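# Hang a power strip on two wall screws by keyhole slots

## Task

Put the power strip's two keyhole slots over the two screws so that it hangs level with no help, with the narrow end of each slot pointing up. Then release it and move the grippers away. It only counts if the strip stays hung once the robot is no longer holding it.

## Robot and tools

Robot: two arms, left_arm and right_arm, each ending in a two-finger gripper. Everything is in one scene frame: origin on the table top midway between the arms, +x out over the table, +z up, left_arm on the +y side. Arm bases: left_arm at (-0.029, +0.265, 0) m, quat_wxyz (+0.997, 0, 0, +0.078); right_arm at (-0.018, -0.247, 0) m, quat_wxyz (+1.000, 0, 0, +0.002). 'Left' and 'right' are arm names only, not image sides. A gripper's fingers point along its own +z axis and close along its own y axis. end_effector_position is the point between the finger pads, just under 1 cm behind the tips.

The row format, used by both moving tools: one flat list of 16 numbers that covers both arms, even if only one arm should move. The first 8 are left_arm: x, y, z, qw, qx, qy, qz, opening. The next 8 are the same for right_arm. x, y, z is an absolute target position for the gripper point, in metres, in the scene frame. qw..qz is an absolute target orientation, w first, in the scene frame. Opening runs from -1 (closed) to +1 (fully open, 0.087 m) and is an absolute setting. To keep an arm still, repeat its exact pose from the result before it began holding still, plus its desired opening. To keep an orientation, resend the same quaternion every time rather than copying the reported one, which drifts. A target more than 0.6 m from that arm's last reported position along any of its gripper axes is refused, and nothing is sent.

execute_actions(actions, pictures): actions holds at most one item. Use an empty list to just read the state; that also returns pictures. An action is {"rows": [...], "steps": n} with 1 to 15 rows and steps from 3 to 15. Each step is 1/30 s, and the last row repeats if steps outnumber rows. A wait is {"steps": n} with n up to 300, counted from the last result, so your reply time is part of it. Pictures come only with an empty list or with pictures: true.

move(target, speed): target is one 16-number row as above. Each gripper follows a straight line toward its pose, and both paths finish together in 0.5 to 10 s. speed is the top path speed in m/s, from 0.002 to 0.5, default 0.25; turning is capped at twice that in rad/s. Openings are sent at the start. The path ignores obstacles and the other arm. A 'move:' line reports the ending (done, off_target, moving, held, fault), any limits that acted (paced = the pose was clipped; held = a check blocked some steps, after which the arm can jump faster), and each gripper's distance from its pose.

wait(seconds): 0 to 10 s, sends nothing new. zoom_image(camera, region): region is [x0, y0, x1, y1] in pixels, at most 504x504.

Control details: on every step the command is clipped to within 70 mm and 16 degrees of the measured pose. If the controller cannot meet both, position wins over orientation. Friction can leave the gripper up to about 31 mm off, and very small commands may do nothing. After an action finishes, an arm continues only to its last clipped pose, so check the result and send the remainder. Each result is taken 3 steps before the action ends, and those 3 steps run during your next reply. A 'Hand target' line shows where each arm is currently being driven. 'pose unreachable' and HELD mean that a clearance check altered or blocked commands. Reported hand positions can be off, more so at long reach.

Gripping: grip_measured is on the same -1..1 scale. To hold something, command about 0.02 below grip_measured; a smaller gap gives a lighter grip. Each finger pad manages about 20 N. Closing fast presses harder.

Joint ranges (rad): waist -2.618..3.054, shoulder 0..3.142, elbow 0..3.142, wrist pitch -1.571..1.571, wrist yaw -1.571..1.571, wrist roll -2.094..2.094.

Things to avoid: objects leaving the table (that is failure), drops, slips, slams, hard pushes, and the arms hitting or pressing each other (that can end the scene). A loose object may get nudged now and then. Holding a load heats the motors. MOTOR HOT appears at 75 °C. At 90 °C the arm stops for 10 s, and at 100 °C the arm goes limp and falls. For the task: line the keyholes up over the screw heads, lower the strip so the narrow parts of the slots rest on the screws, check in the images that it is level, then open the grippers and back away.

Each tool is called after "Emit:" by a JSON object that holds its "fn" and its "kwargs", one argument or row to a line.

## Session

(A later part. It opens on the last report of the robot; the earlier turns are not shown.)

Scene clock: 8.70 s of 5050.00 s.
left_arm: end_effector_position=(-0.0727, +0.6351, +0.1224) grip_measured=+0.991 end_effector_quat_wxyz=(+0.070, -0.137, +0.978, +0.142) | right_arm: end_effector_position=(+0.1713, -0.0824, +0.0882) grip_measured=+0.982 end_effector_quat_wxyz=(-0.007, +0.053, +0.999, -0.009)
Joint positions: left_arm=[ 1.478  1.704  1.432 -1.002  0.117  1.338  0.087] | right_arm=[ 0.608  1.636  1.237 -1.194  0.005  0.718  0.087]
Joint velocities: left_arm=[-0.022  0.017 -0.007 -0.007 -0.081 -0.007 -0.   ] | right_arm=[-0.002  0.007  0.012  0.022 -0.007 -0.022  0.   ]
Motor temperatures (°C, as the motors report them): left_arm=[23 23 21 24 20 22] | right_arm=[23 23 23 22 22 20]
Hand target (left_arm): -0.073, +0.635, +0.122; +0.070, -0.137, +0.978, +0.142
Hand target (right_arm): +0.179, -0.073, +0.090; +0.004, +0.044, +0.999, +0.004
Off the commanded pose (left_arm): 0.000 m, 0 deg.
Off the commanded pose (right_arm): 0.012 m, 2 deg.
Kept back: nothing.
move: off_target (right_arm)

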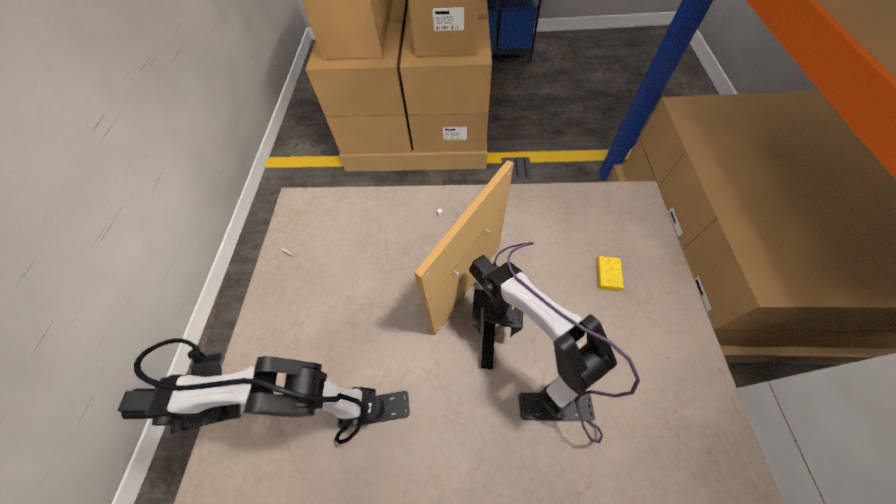

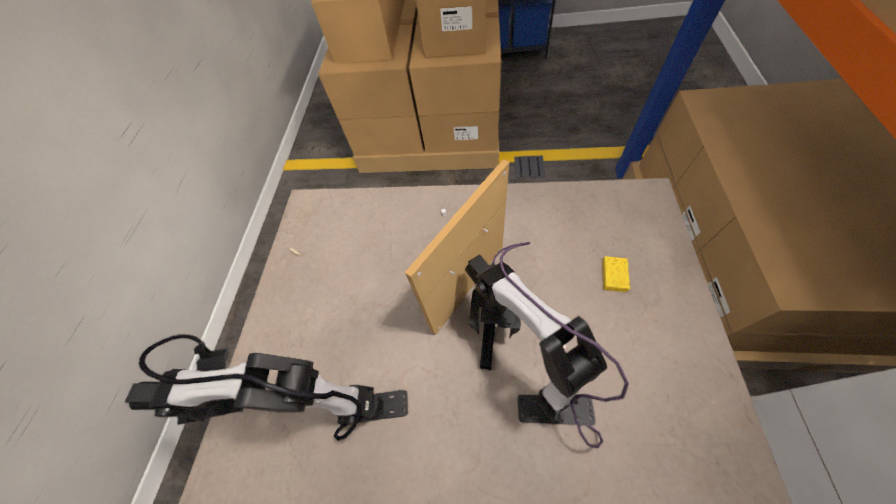

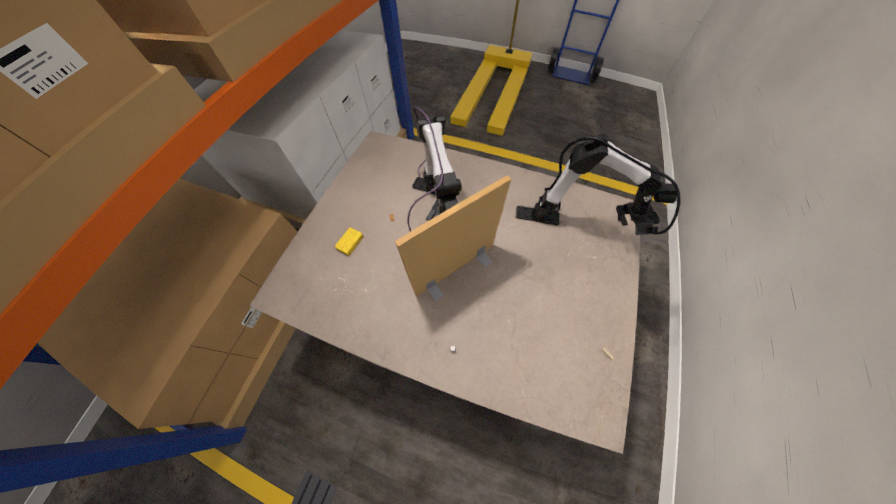

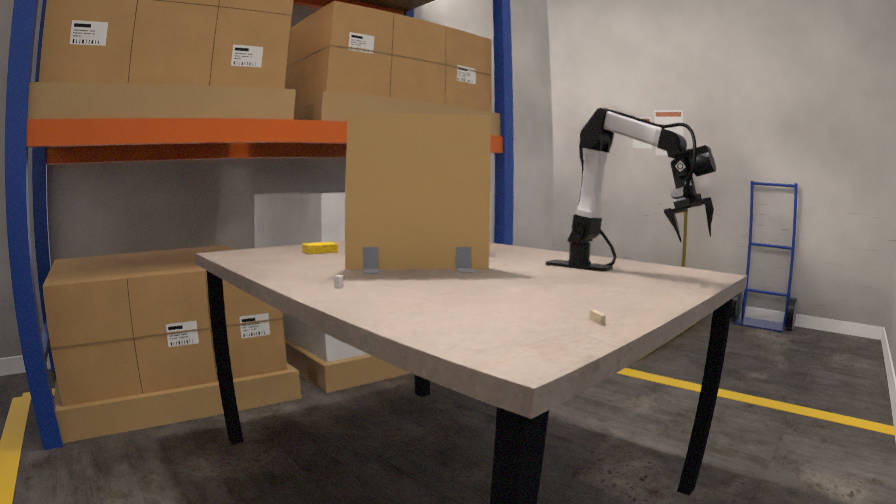

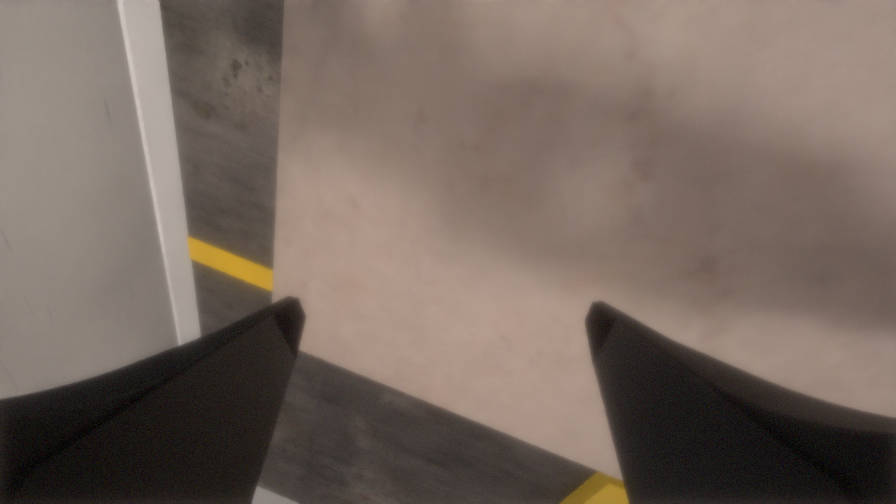

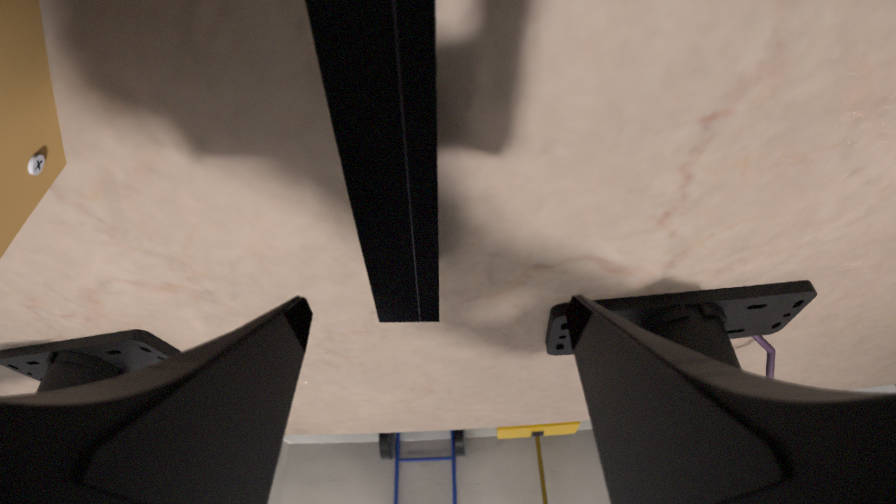

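Emit:
{"fn": "move", "kwargs": {
  "target": [-0.0727,0.6351,0.1224,0.07,-0.137,0.978,0.142,1,0.21,-0.064,0.03,0,0.044,0.999,0,1],
  "speed": 0.1
}}

Emit:
{"fn": "move", "kwargs": {
  "target": [-0.0727,0.6351,0.1224,0.07,-0.137,0.978,0.142,1,0.21,-0.064,0.03,0,0.044,0.999,0,-0.5]
}}

Emit:
{"fn": "move", "kwargs": {
  "target": [-0.0727,0.6351,0.1224,0.07,-0.137,0.978,0.142,1,0.21,-0.13,0.08,0,0,0.9,0.43,-0.5],
  "speed": 0.15
}}

Emit:
{"fn": "move", "kwargs": {
  "target": [-0.0727,0.6351,0.1224,0.07,-0.137,0.978,0.142,1,0.21,-0.15,0.035,0,0,0.82,0.57,-0.5],
  "speed": 0.1
}}

Scene clock: 9.93 s of 5050.00 s.
left_arm: end_effector_position=(-0.0727, +0.6351, +0.1224) grip_measured=+0.991 end_effector_quat_wxyz=(+0.070, -0.137, +0.978, +0.142) | right_arm: end_effector_position=(+0.2023, -0.0664, +0.0377) grip_measured=+0.982 end_effector_quat_wxyz=(-0.007, +0.044, +0.999, -0.009)
Joint positions: left_arm=[ 1.478  1.704  1.432 -1.002  0.117  1.338  0.087] | right_arm=[ 0.595  1.813  1.237 -1.017  0.005  0.687  0.087]
Joint velocities: left_arm=[-0.002 -0.022 -0.002 -0.007 -0.066 -0.066 -0.   ] | right_arm=[ 0.007 -0.002 -0.017  0.051  0.007  0.051 -0.001]
Motor temperatures (°C, as the motors report them): left_arm=[23 23 21 24 20 22] | right_arm=[23 23 24 22 22 20]
Hand target (left_arm): -0.073, +0.635, +0.122; +0.070, -0.137, +0.978, +0.142
Hand target (right_arm): +0.210, -0.064, +0.030; -0.000, +0.044, +0.999, -0.000
Off the commanded pose (left_arm): 0.000 m, 0 deg.
Off the commanded pose (right_arm): 0.011 m, 1 deg.
Kept back: nothing.
move: off_target (right_arm)

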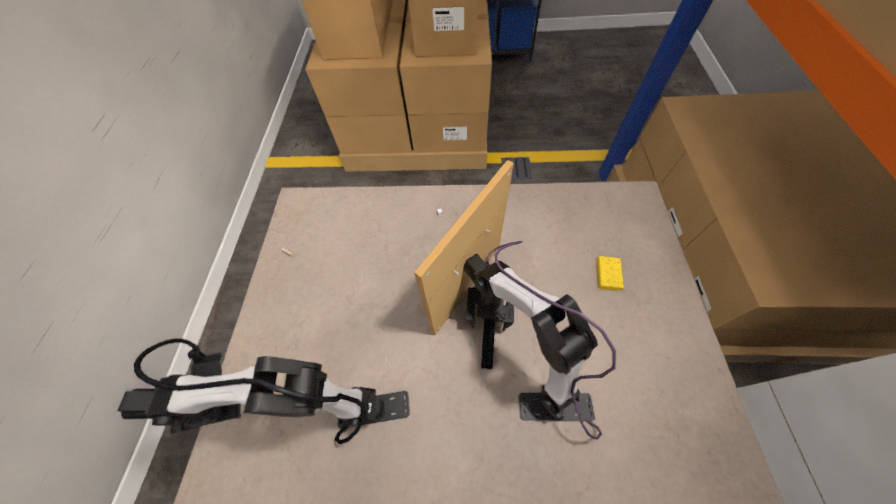

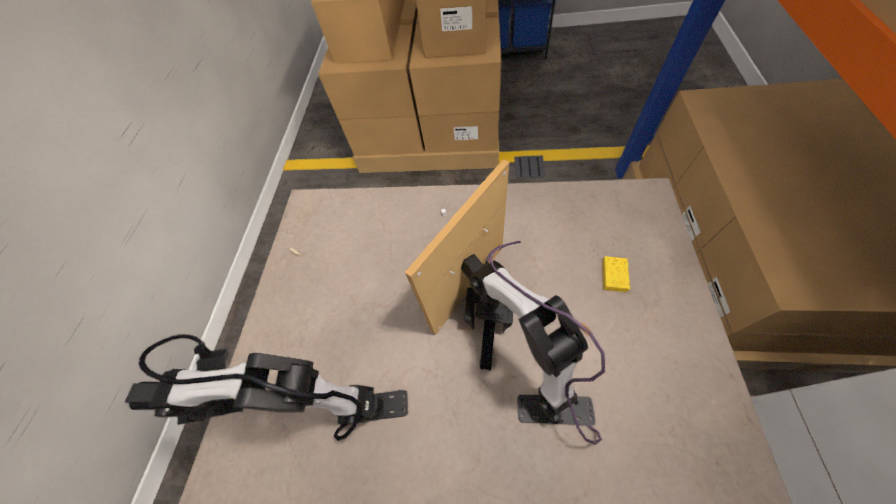

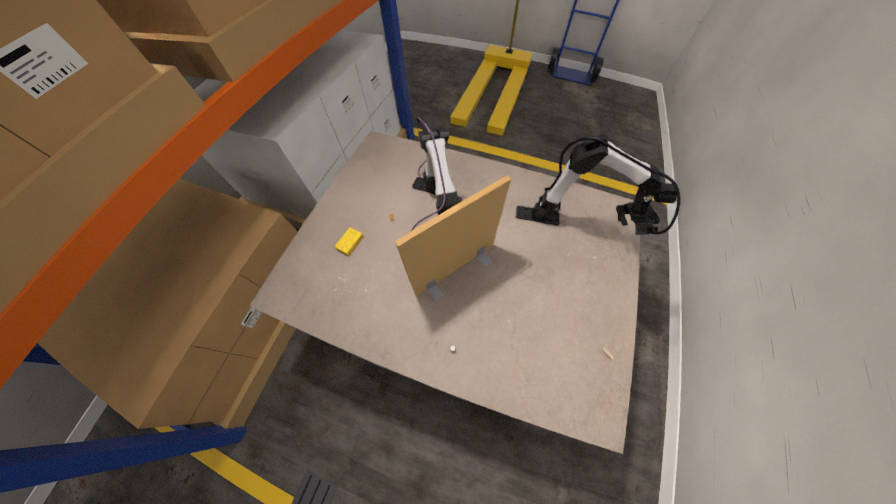

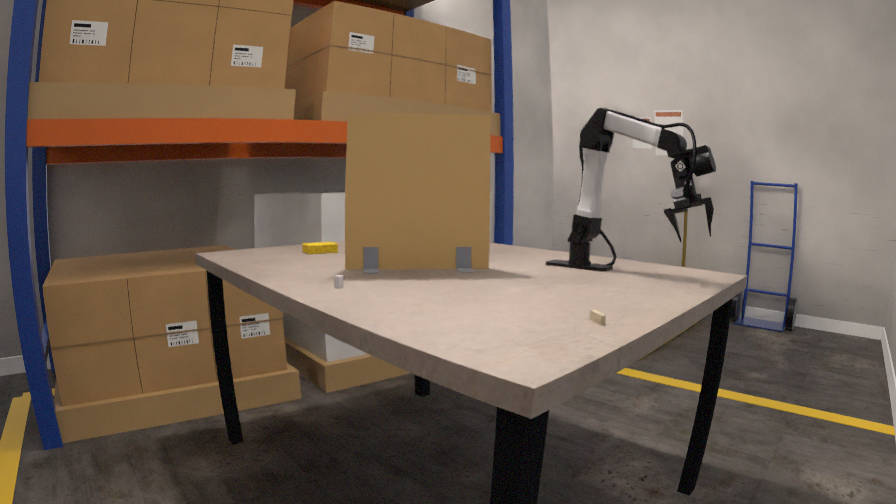

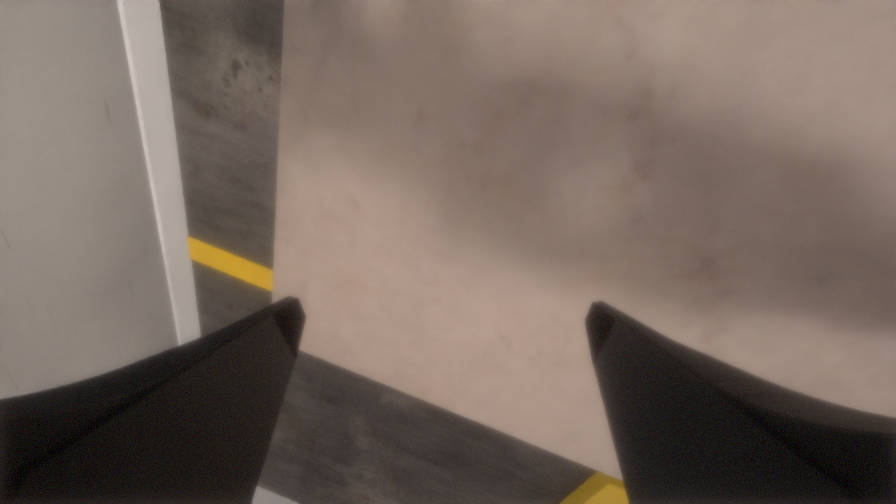

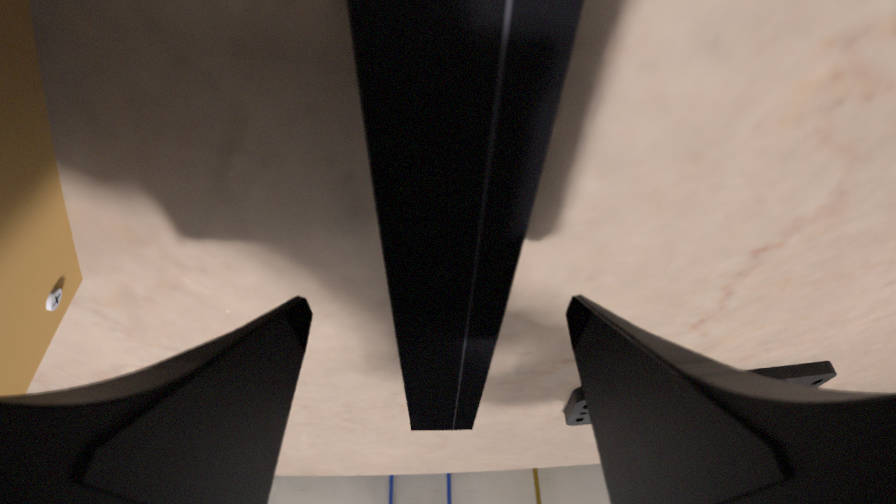

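Scene clock: 10.63 s of 5050.00 s.
left_arm: end_effector_position=(-0.0727, +0.6351, +0.1224) grip_measured=+0.991 end_effector_quat_wxyz=(+0.070, -0.137, +0.978, +0.142) | right_arm: end_effector_position=(+0.2020, -0.0671, +0.0378) grip_measured=-0.284 end_effector_quat_wxyz=(-0.008, +0.044, +0.999, -0.010)
Joint positions: left_arm=[ 1.478  1.704  1.432 -1.002  0.117  1.338  0.087] | right_arm=[ 0.595  1.813  1.237 -1.019  0.007  0.685  0.031]
Joint velocities: left_arm=[-0.017 -0.002 -0.002  0.022  0.022  0.007  0.   ] | right_arm=[-0.002 -0.002  0.002  0.022  0.007 -0.022  0.001]
Motor temperatures (°C, as the motors report them): left_arm=[23 23 21 24 20 22] | right_arm=[23 23 24 22 22 20]
Hand target (left_arm): -0.073, +0.635, +0.122; +0.070, -0.137, +0.978, +0.142
Hand target (right_arm): +0.210, -0.064, +0.030; -0.000, +0.044, +0.999, -0.000
Off the commanded pose (left_arm): 0.000 m, 0 deg.
Off the commanded pose (right_arm): 0.012 m, 1 deg.
Kept back: nothing.
move: off_target (right_arm)

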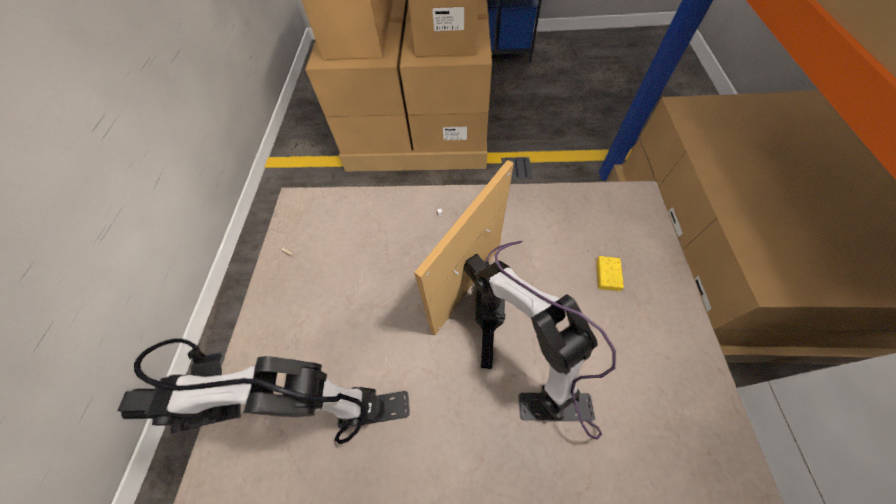

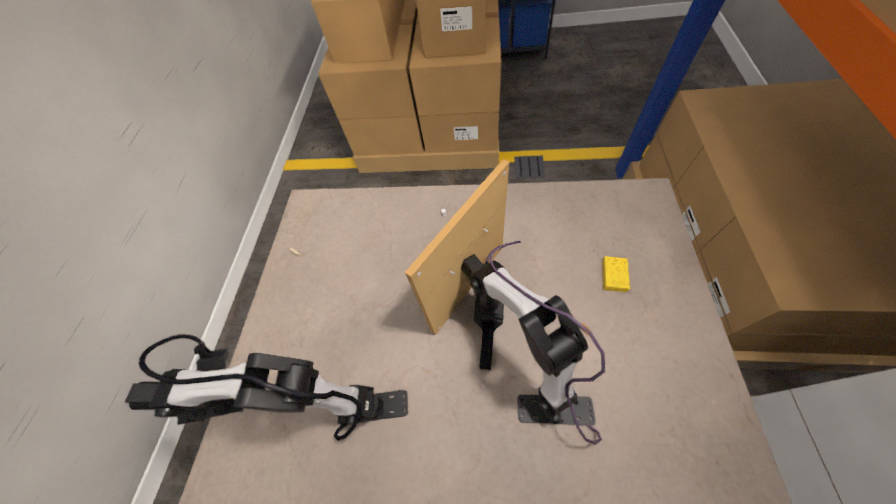

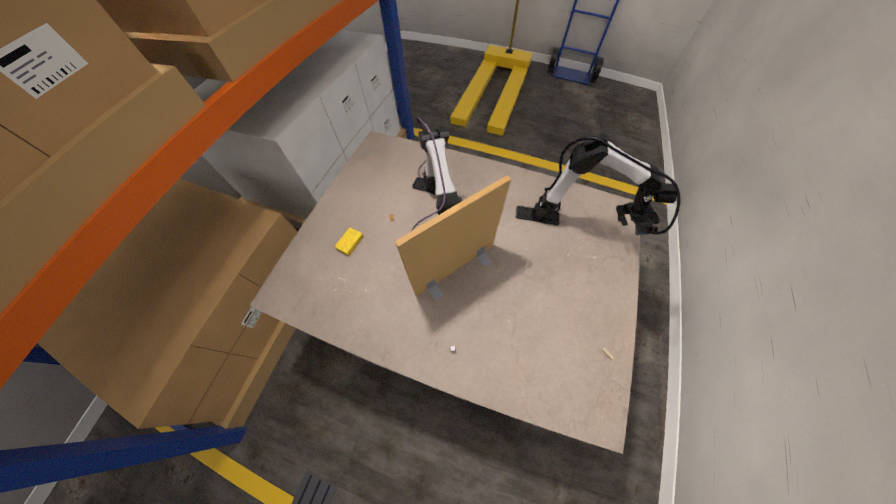

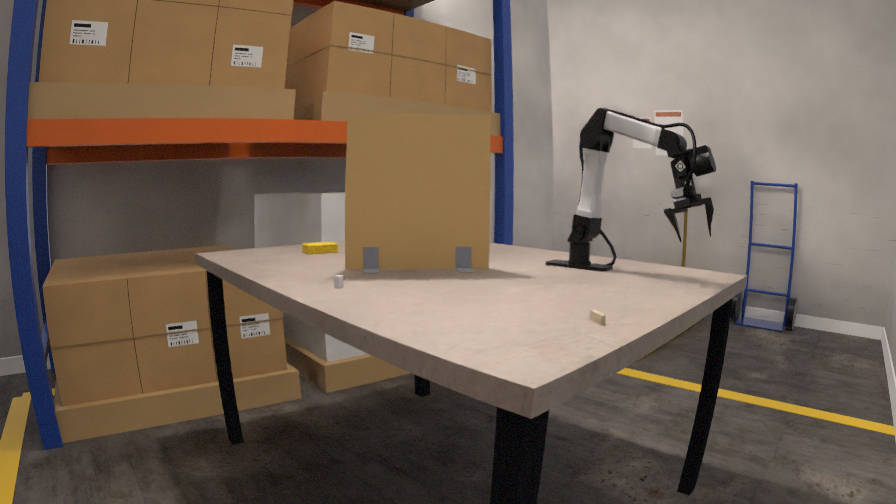

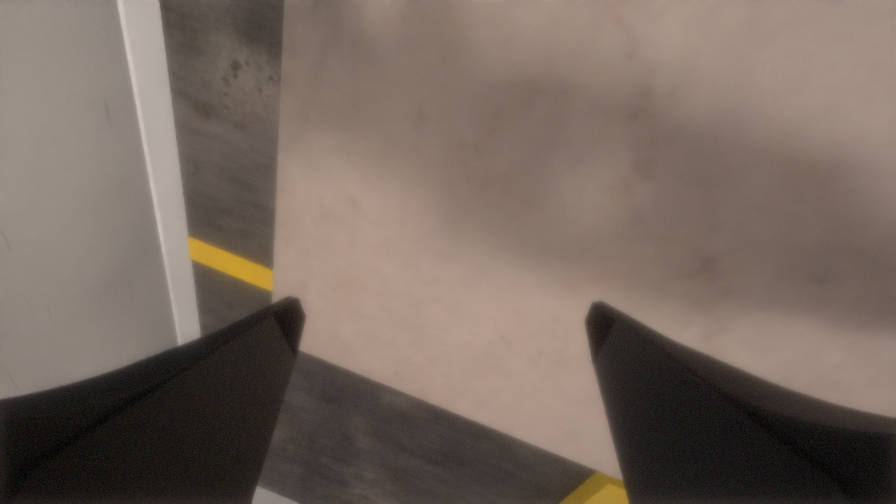

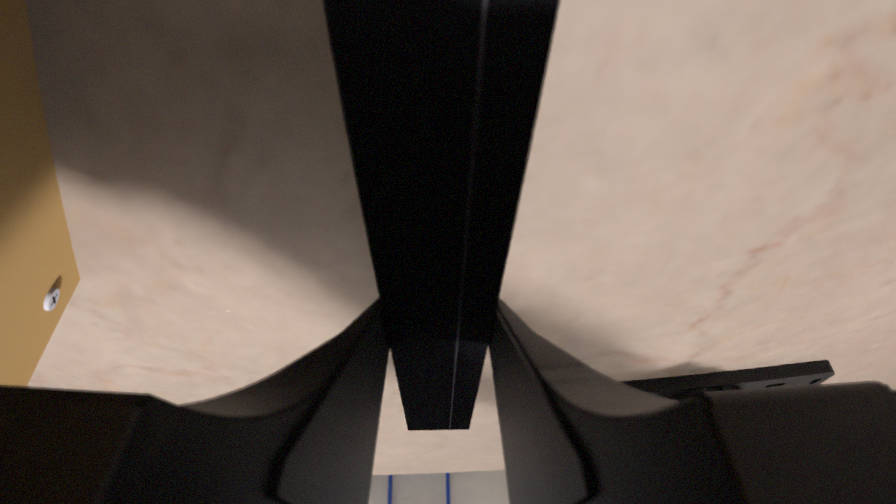

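Scene clock: 14.23 s of 5050.00 s.
left_arm: end_effector_position=(-0.0727, +0.6351, +0.1224) grip_measured=+0.991 end_effector_quat_wxyz=(+0.070, -0.137, +0.978, +0.142) | right_arm: end_effector_position=(+0.2120, -0.1417, +0.0625) grip_measured=-0.285 end_effector_quat_wxyz=(+0.004, -0.009, +0.924, +0.383)
Joint positions: left_arm=[ 1.478  1.704  1.432 -1.002  0.117  1.338  0.087] | right_arm=[-0.069  1.694  0.982 -0.926 -0.784 -0.114  0.031]
Joint velocities: left_arm=[-0.002  0.007  0.007  0.037 -0.051  0.007 -0.001] | right_arm=[-0.007  0.002 -0.007 -0.066 -0.022 -0.066 -0.   ]
Motor temperatures (°C, as the motors report them): left_arm=[23 23 22 25 20 22] | right_arm=[23 24 24 22 22 20]
Hand target (left_arm): -0.073, +0.635, +0.122; +0.070, -0.137, +0.978, +0.142
Hand target (right_arm): +0.209, -0.132, +0.078; -0.006, +0.003, +0.905, +0.426
Off the commanded pose (left_arm): 0.000 m, 0 deg.
Off the commanded pose (right_arm): 0.021 m, 6 deg.
Kept back: nothing.
move: off_target (right_arm)

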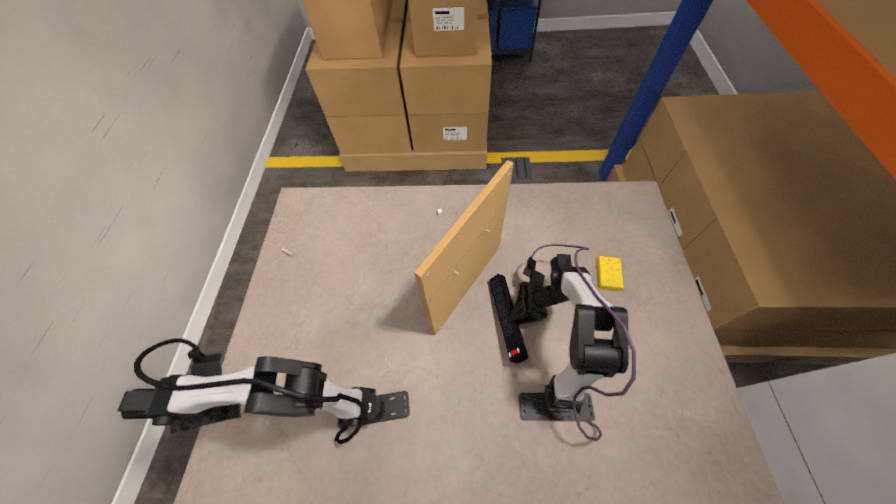

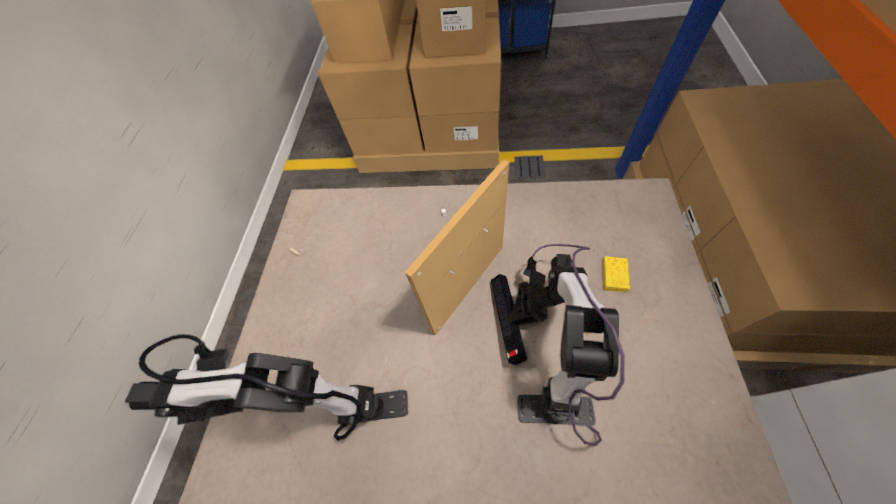

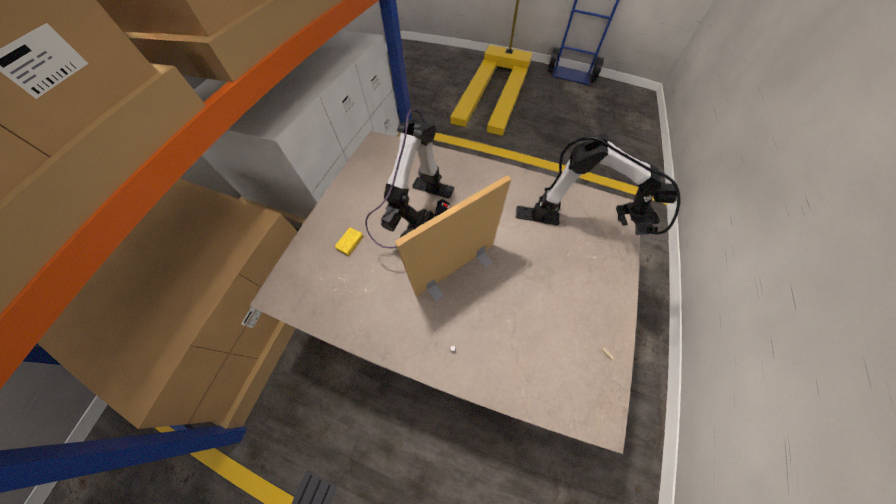

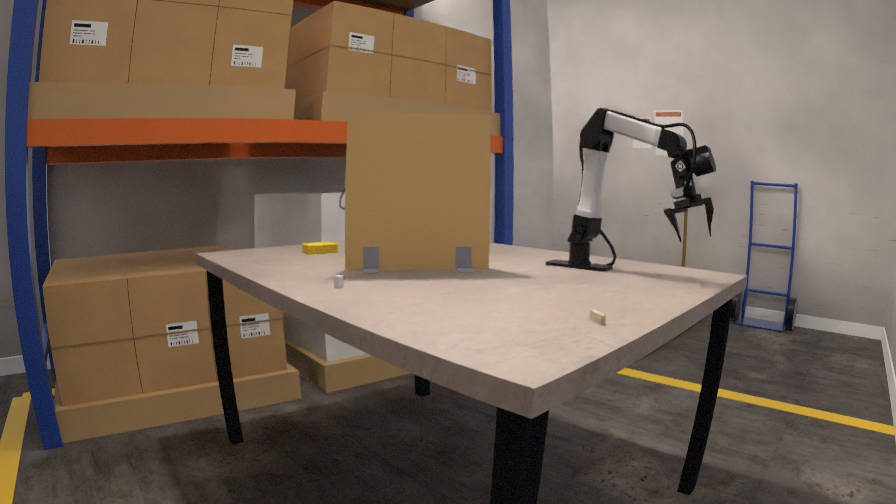

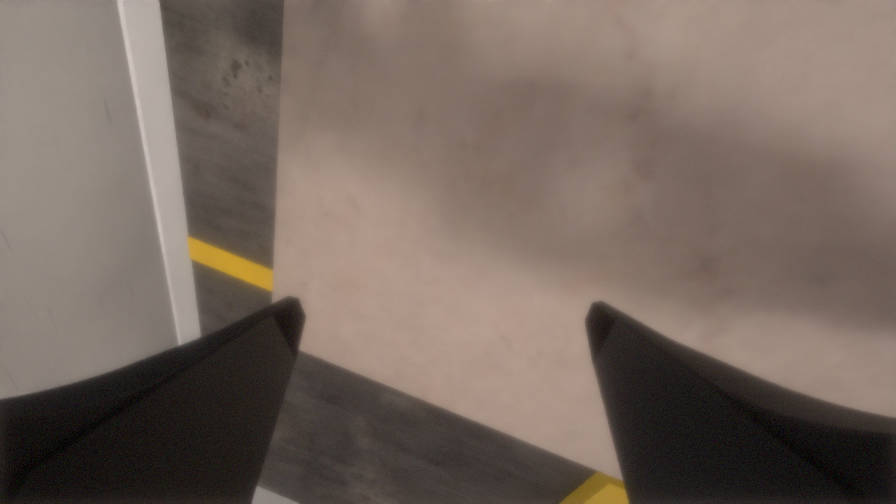

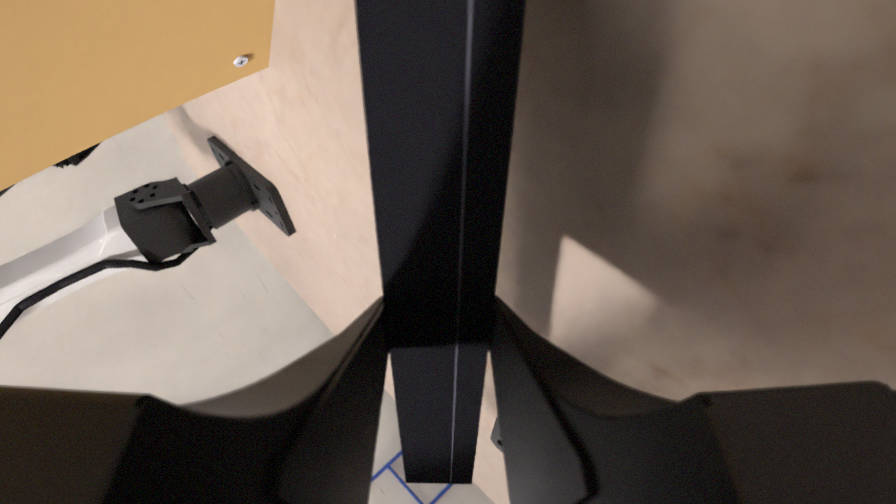

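Scene clock: 16.77 s of 5050.00 s.
left_arm: end_effector_position=(-0.0727, +0.6351, +0.1224) grip_measured=+0.991 end_effector_quat_wxyz=(+0.070, -0.137, +0.978, +0.142) | right_arm: end_effector_position=(+0.2075, -0.1488, +0.0271) grip_measured=-0.285 end_effector_quat_wxyz=(+0.011, -0.019, +0.826, +0.563)
Joint positions: left_arm=[ 1.478  1.704  1.432 -1.002  0.117  1.338  0.087] | right_arm=[-0.238  2.068  0.982 -1.024 -1.129 -0.628  0.031]
Joint velocities: left_arm=[-0.007 -0.022  0.002  0.051 -0.037  0.051 -0.   ] | right_arm=[-0.007 -0.007 -0.002  0.037 -0.007 -0.007  0.001]
Motor temperatures (°C, as the motors report them): left_arm=[23 24 22 25 20 22] | right_arm=[23 24 24 22 22 20]
Hand target (left_arm): -0.073, +0.635, +0.122; +0.070, -0.137, +0.978, +0.142
Hand target (right_arm): +0.208, -0.149, +0.034; -0.004, -0.002, +0.821, +0.571
Off the commanded pose (left_arm): 0.000 m, 0 deg.
Off the commanded pose (right_arm): 0.008 m, 3 deg.
Kept back: nothing.
move: off_target (right_arm)

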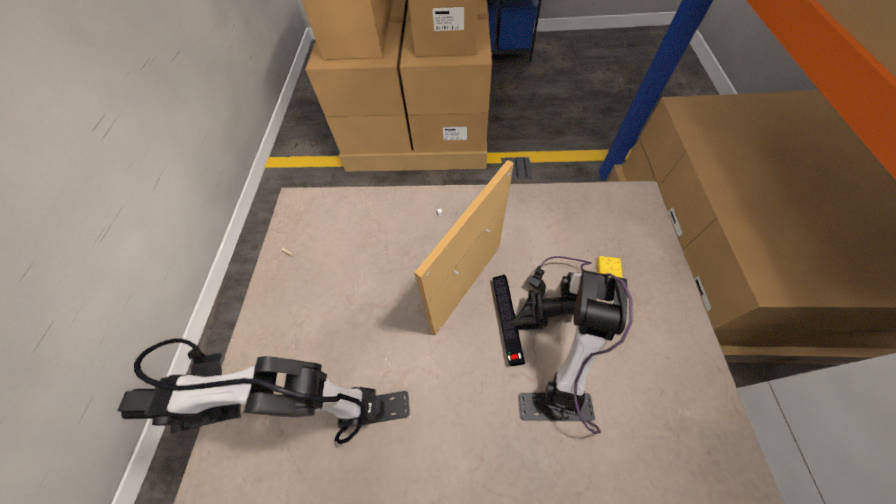

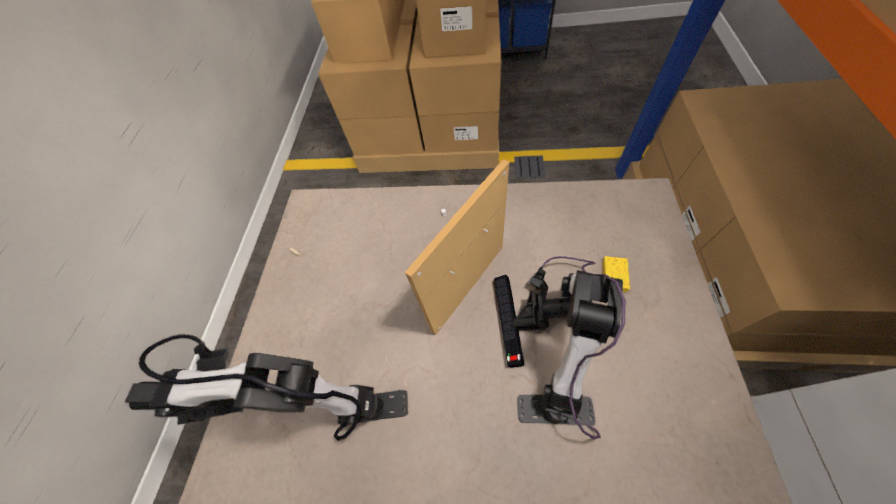

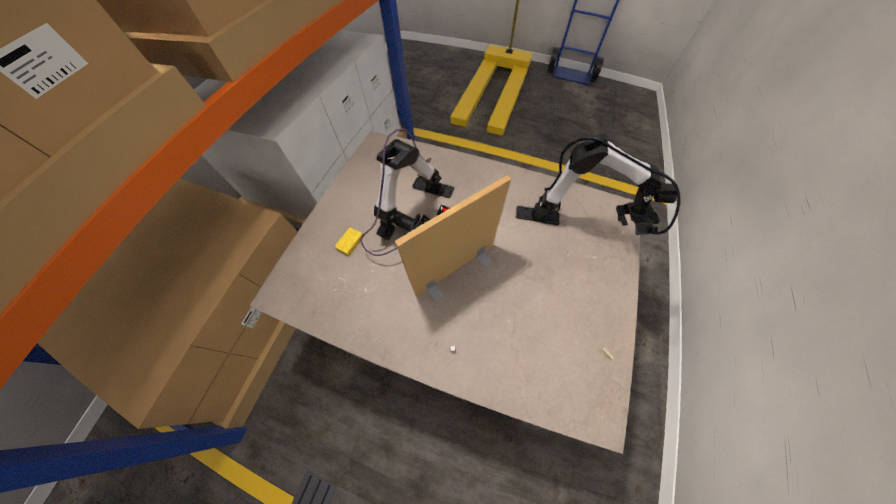

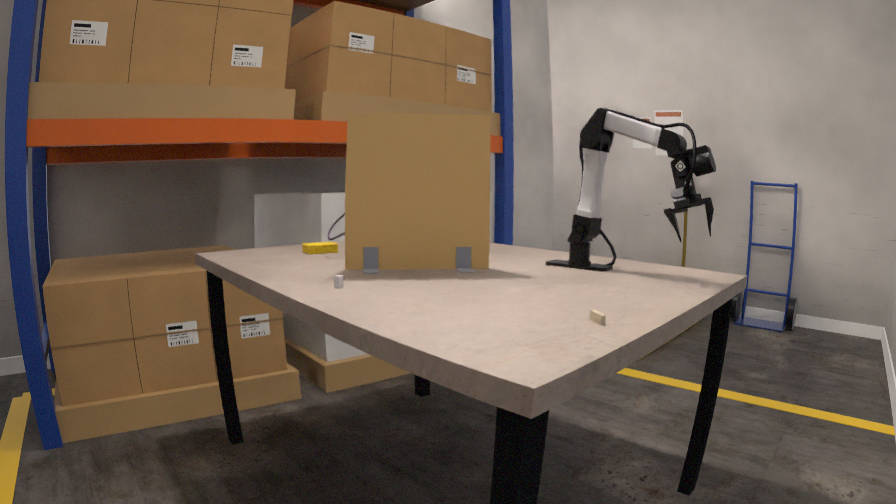

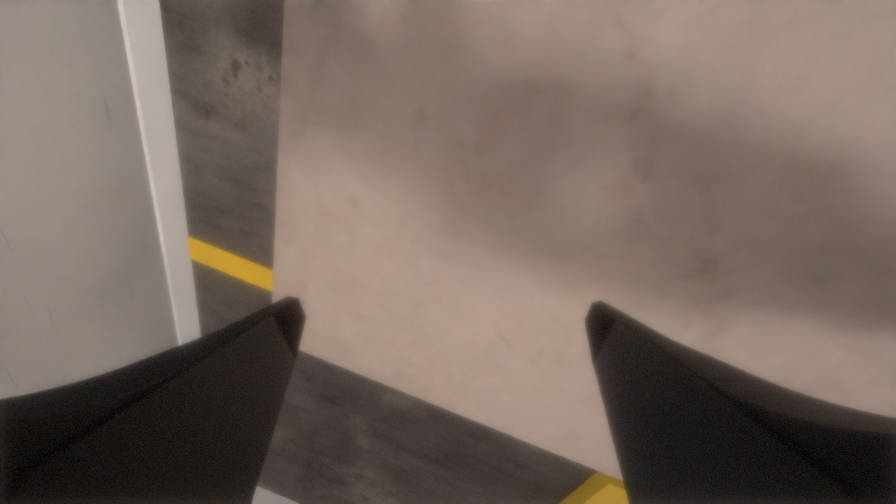

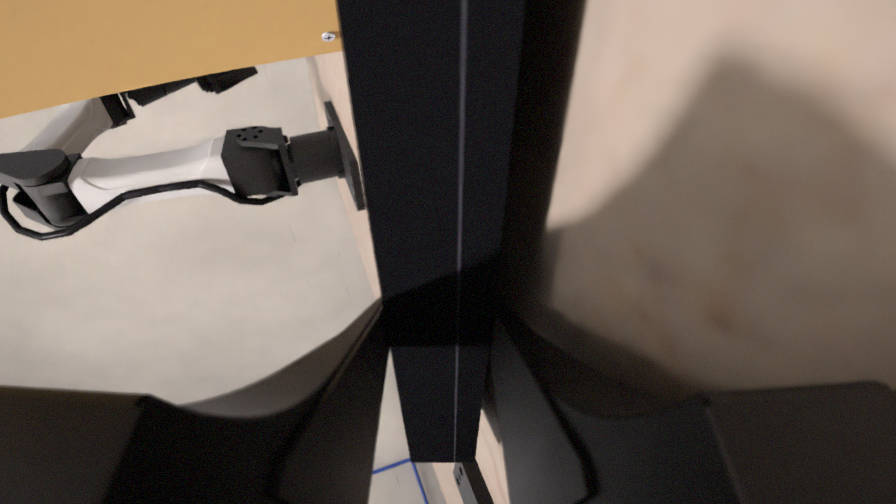

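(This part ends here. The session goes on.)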